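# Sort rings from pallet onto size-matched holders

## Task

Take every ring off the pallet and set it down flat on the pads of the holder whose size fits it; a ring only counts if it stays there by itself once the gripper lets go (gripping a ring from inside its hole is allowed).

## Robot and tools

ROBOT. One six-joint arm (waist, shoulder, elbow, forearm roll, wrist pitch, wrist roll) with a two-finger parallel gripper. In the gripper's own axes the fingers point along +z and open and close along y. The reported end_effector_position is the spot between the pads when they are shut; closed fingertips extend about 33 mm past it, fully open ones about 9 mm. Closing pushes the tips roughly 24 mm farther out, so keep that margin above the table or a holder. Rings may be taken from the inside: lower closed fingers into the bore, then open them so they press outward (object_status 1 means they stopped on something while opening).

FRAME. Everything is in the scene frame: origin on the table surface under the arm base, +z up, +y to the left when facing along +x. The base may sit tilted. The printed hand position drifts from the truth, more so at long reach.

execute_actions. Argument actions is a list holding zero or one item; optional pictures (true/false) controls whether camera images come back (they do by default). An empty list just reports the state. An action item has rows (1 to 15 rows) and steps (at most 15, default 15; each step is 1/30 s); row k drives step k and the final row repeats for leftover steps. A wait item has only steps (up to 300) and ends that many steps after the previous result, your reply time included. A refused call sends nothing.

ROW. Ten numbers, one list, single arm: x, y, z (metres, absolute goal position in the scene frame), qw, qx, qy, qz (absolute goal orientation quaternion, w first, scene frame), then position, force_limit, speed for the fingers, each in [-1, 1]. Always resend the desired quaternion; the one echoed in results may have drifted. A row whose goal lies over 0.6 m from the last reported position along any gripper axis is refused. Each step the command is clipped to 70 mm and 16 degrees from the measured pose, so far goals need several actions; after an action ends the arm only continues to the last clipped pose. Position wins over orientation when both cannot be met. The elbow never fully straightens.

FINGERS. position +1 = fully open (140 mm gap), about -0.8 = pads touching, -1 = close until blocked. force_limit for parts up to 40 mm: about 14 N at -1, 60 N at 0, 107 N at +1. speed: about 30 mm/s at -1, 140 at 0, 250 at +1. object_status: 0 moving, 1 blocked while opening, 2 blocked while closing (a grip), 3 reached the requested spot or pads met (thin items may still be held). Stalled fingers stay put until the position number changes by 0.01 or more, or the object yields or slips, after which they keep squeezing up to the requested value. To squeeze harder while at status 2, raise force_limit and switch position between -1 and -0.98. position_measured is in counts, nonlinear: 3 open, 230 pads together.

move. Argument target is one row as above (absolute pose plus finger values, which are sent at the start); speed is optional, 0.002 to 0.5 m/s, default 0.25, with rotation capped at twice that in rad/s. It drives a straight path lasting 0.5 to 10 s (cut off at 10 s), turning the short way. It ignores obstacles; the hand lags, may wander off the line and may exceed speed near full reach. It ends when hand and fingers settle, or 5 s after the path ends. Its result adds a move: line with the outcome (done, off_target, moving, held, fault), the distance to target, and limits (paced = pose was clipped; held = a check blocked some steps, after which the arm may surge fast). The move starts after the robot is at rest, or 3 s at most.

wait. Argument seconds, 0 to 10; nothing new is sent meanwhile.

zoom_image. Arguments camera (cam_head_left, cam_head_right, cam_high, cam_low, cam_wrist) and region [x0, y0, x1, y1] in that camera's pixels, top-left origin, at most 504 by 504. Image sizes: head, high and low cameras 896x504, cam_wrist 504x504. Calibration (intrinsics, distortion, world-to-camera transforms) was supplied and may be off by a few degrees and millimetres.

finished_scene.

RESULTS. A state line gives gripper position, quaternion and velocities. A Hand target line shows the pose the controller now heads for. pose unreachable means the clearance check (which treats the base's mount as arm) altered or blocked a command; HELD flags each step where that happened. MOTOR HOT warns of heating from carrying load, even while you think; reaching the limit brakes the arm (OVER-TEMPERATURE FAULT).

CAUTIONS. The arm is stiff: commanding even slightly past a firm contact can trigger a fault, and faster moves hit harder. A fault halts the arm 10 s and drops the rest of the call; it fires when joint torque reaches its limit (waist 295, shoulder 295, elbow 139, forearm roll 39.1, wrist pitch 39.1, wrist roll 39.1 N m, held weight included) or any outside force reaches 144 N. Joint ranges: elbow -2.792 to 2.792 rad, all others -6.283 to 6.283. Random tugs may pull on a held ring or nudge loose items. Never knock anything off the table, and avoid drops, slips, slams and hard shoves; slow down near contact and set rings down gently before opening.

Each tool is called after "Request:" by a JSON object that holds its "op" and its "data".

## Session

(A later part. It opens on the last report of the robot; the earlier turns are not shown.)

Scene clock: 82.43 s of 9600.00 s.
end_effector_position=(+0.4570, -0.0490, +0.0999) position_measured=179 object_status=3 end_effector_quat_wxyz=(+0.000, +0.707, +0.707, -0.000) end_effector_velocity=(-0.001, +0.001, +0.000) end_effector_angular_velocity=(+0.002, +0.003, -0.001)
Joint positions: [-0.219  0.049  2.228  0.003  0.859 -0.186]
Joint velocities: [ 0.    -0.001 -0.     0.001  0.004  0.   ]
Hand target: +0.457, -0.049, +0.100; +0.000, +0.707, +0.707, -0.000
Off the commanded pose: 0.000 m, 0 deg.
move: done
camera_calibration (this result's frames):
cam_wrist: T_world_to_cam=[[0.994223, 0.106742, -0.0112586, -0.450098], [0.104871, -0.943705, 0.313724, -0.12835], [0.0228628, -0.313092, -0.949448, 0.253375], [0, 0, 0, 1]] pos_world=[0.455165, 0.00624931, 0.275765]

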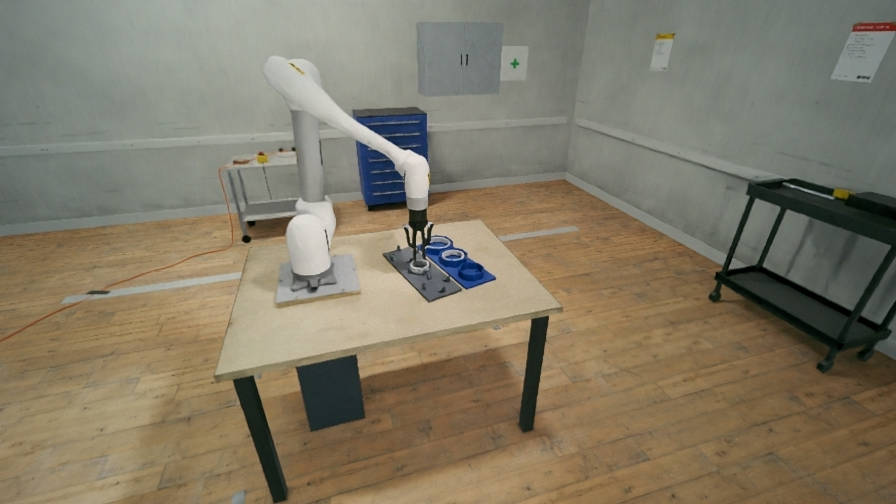

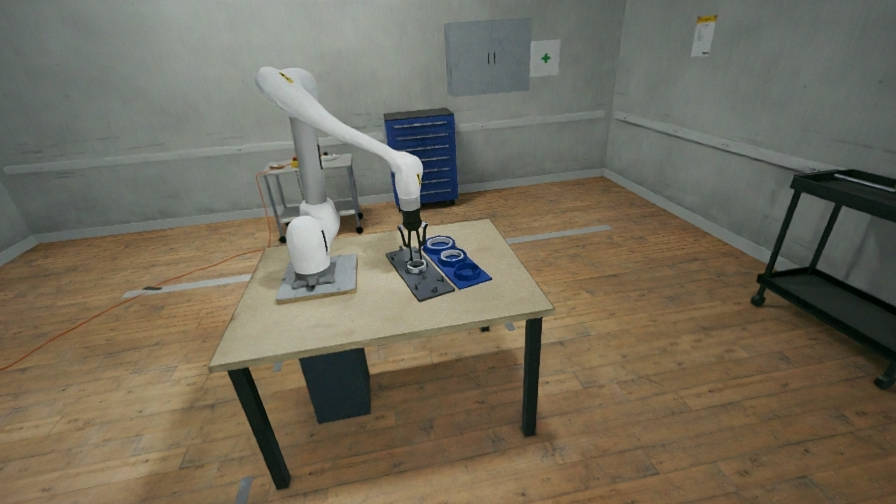

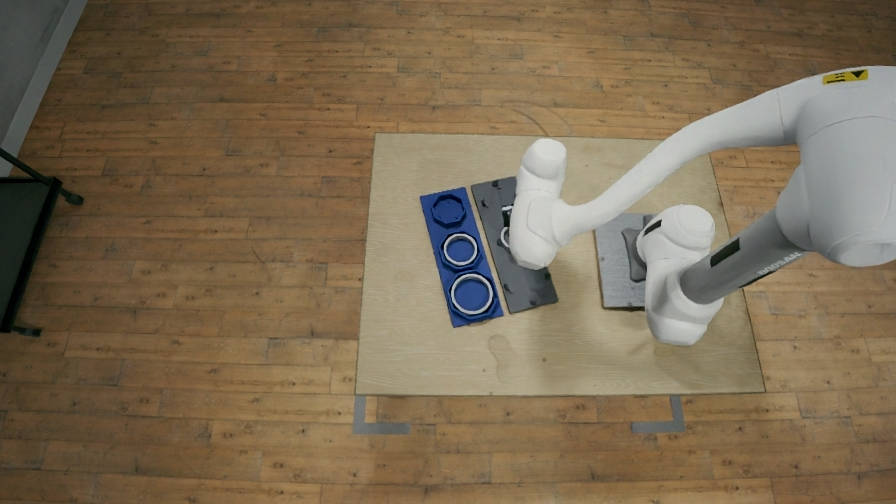

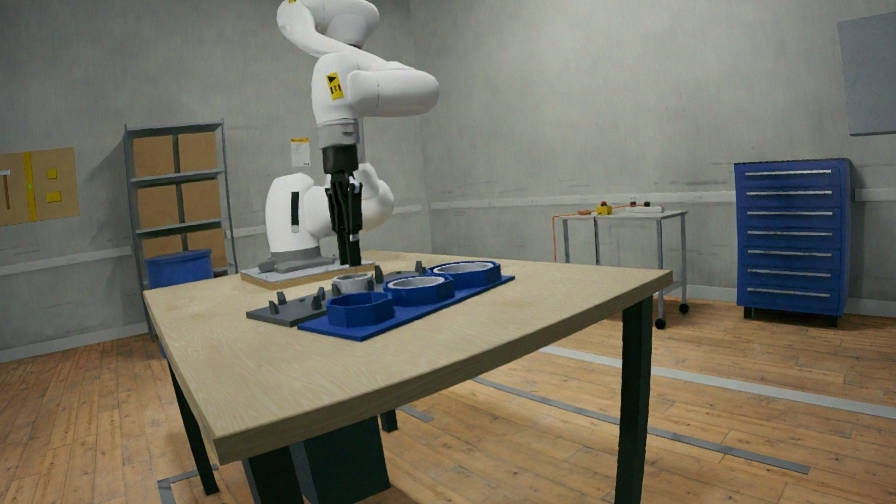

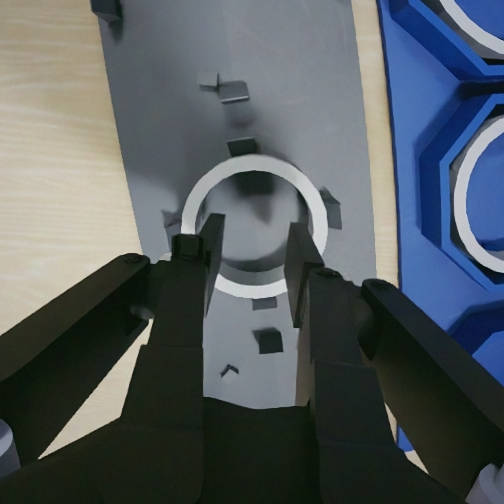

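Request:
{"op": "move", "data": {"target": [0.63,-0.003,0.10,0,0.7071,0.7071,0,-0.2,0,-0.7]}}

Request:
{"op": "move", "data": {"target": [0.63,-0.003,0.052,0,0.7071,0.7071,0,-0.2,0,-0.7], "speed": 0.08}}

Scene clock: 97.07 s of 9600.00 s.
end_effector_position=(+0.6299, -0.0030, +0.0999) position_measured=154 object_status=3 end_effector_quat_wxyz=(+0.000, +0.707, +0.707, +0.000) end_effector_velocity=(+0.002, +0.000, +0.001) end_effector_angular_velocity=(-0.001, -0.001, +0.001)
Joint positions: [-0.096  0.293  1.922  0.002  0.92  -0.062]
Joint velocities: [ 0.001  0.001 -0.003 -0.002  0.001  0.001]
Hand target: +0.630, -0.003, +0.100; +0.000, +0.707, +0.707, +0.000
Off the commanded pose: 0.000 m, 0 deg.
After step 90, 10.40 s passed at rest.
move: done
camera_calibration (this result's frames):
cam_wrist: T_world_to_cam=[[0.994222, 0.106762, -0.0111449, -0.626912], [0.104854, -0.943707, 0.313725, -0.10304], [0.0229765, -0.313081, -0.949448, 0.263779], [0, 0, 0, 1]] pos_world=[0.628033, 0.0522753, 0.275784]

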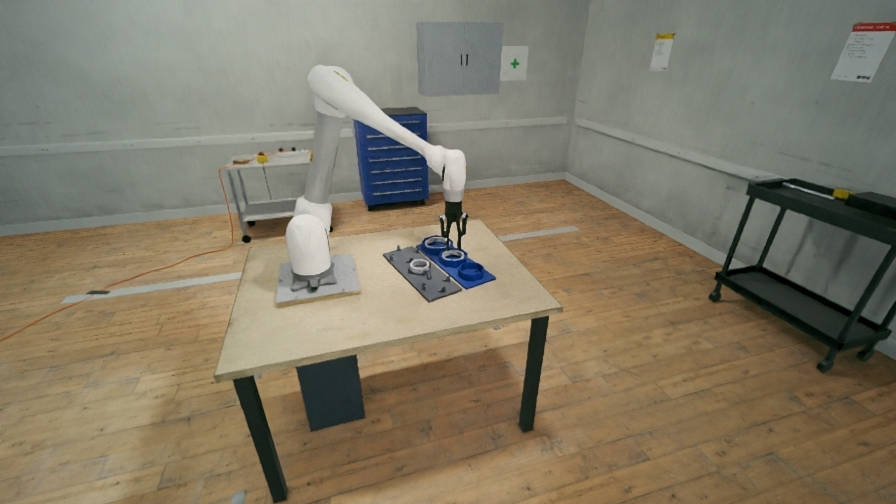

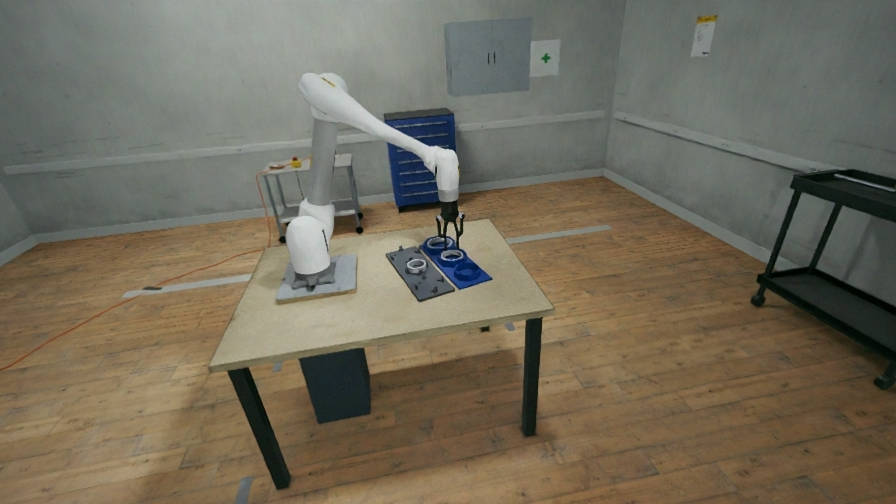

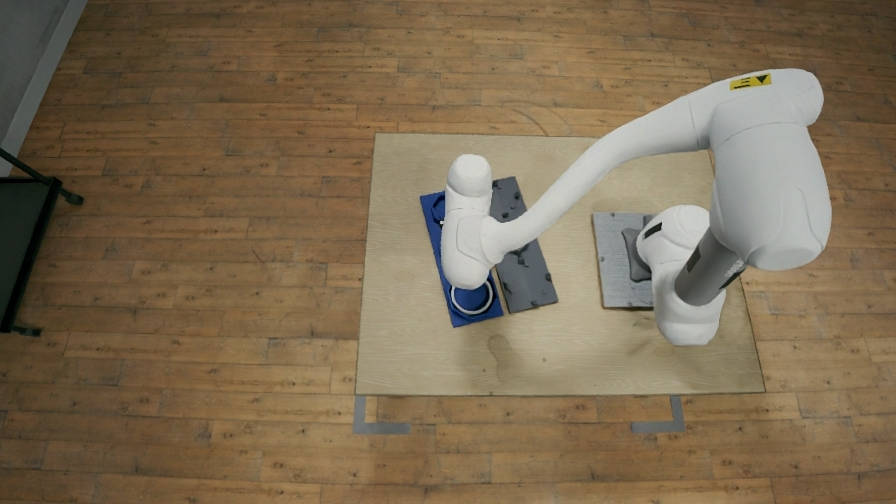

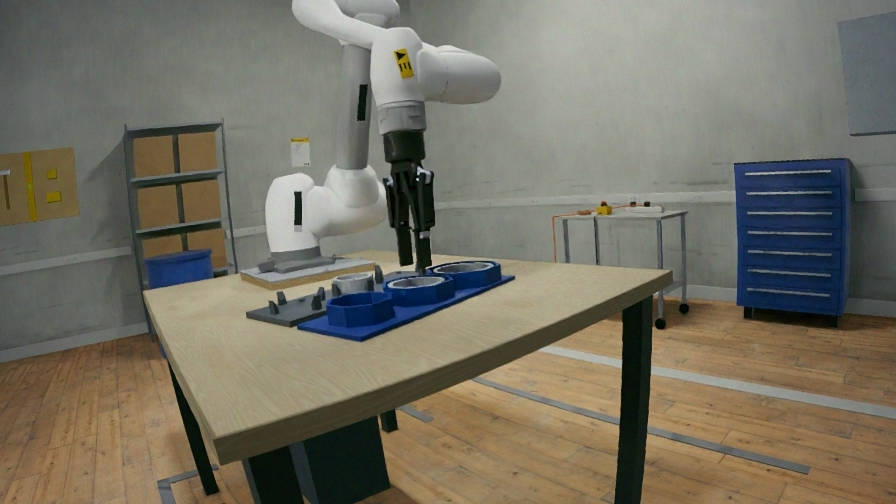

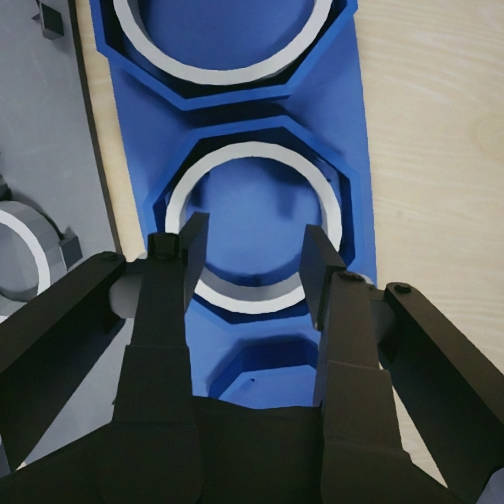

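Scene clock: 98.03 s of 9600.00 s.
end_effector_position=(+0.6300, -0.0030, +0.0521) position_measured=154 object_status=3 end_effector_quat_wxyz=(-0.000, +0.707, +0.707, +0.000) end_effector_velocity=(-0.001, +0.000, -0.002) end_effector_angular_velocity=(+0.000, +0.002, -0.001)
Joint positions: [-0.095  0.346  1.956  0.002  0.833 -0.062]
Joint velocities: [ 0.     0.003  0.001  0.    -0.002  0.001]
Hand target: +0.630, -0.003, +0.052; -0.000, +0.707, +0.707, +0.000
Off the commanded pose: 0.000 m, 0 deg.
move: done
camera_calibration (this result's frames):
cam_wrist: T_world_to_cam=[[0.994215, 0.106821, -0.0111931, -0.627503], [0.104927, -0.943718, 0.313665, -0.0880949], [0.0229428, -0.313025, -0.949468, 0.218436], [0, 0, 0, 1]] pos_world=[0.628105, 0.0522695, 0.228006]

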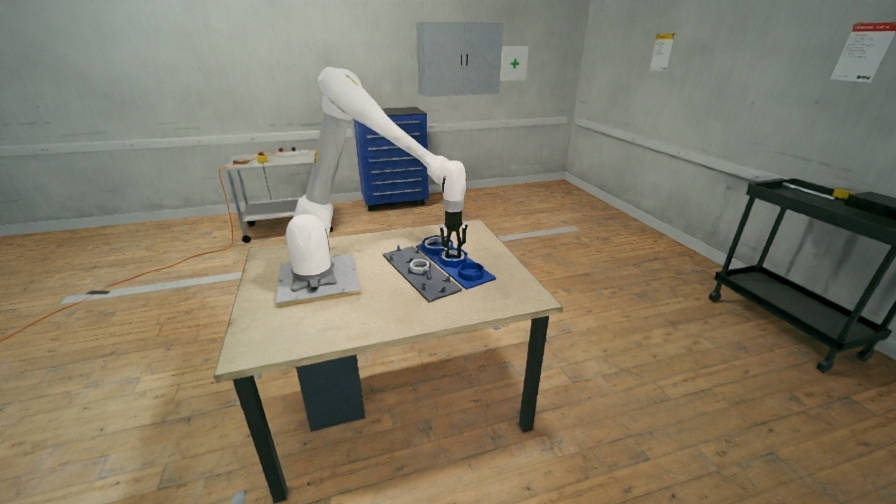

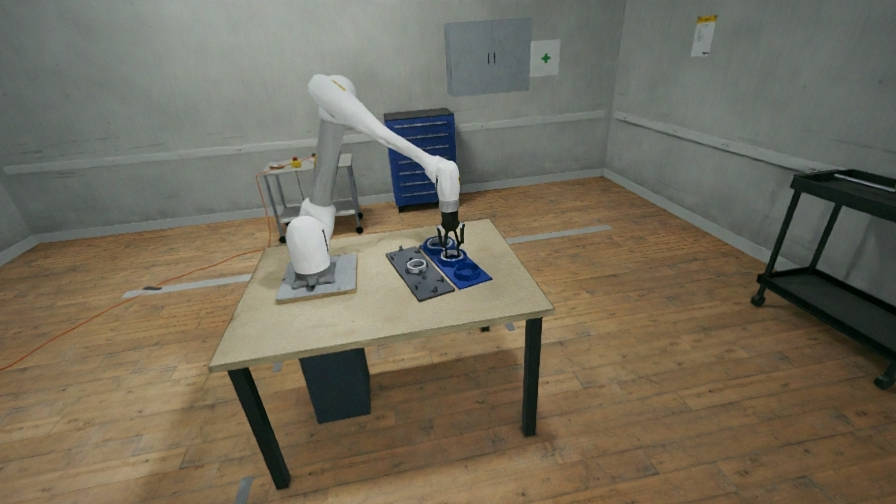

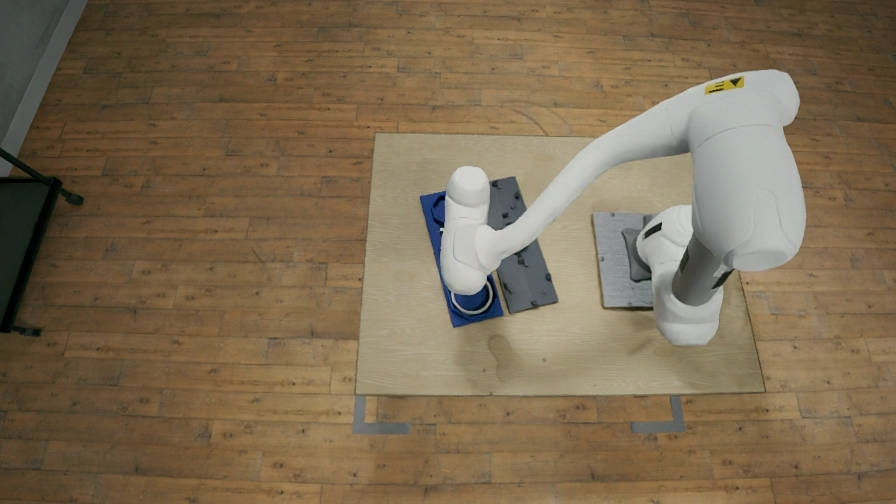

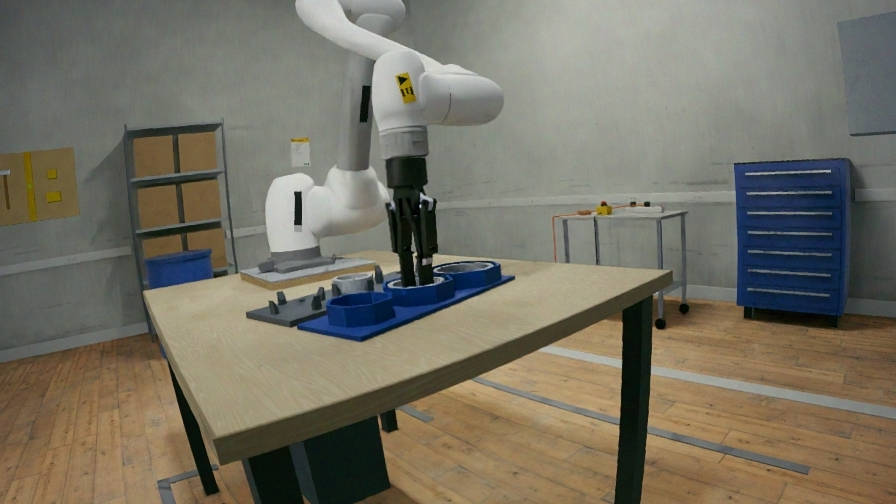

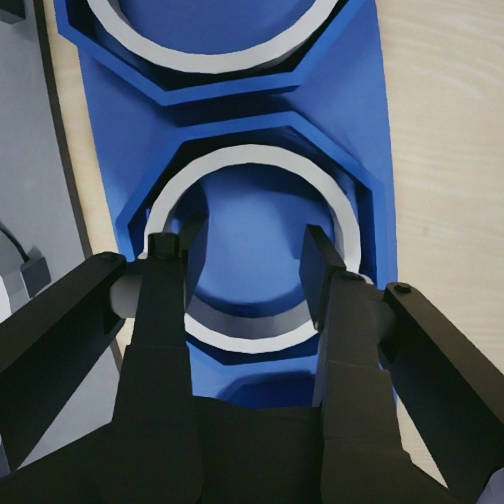

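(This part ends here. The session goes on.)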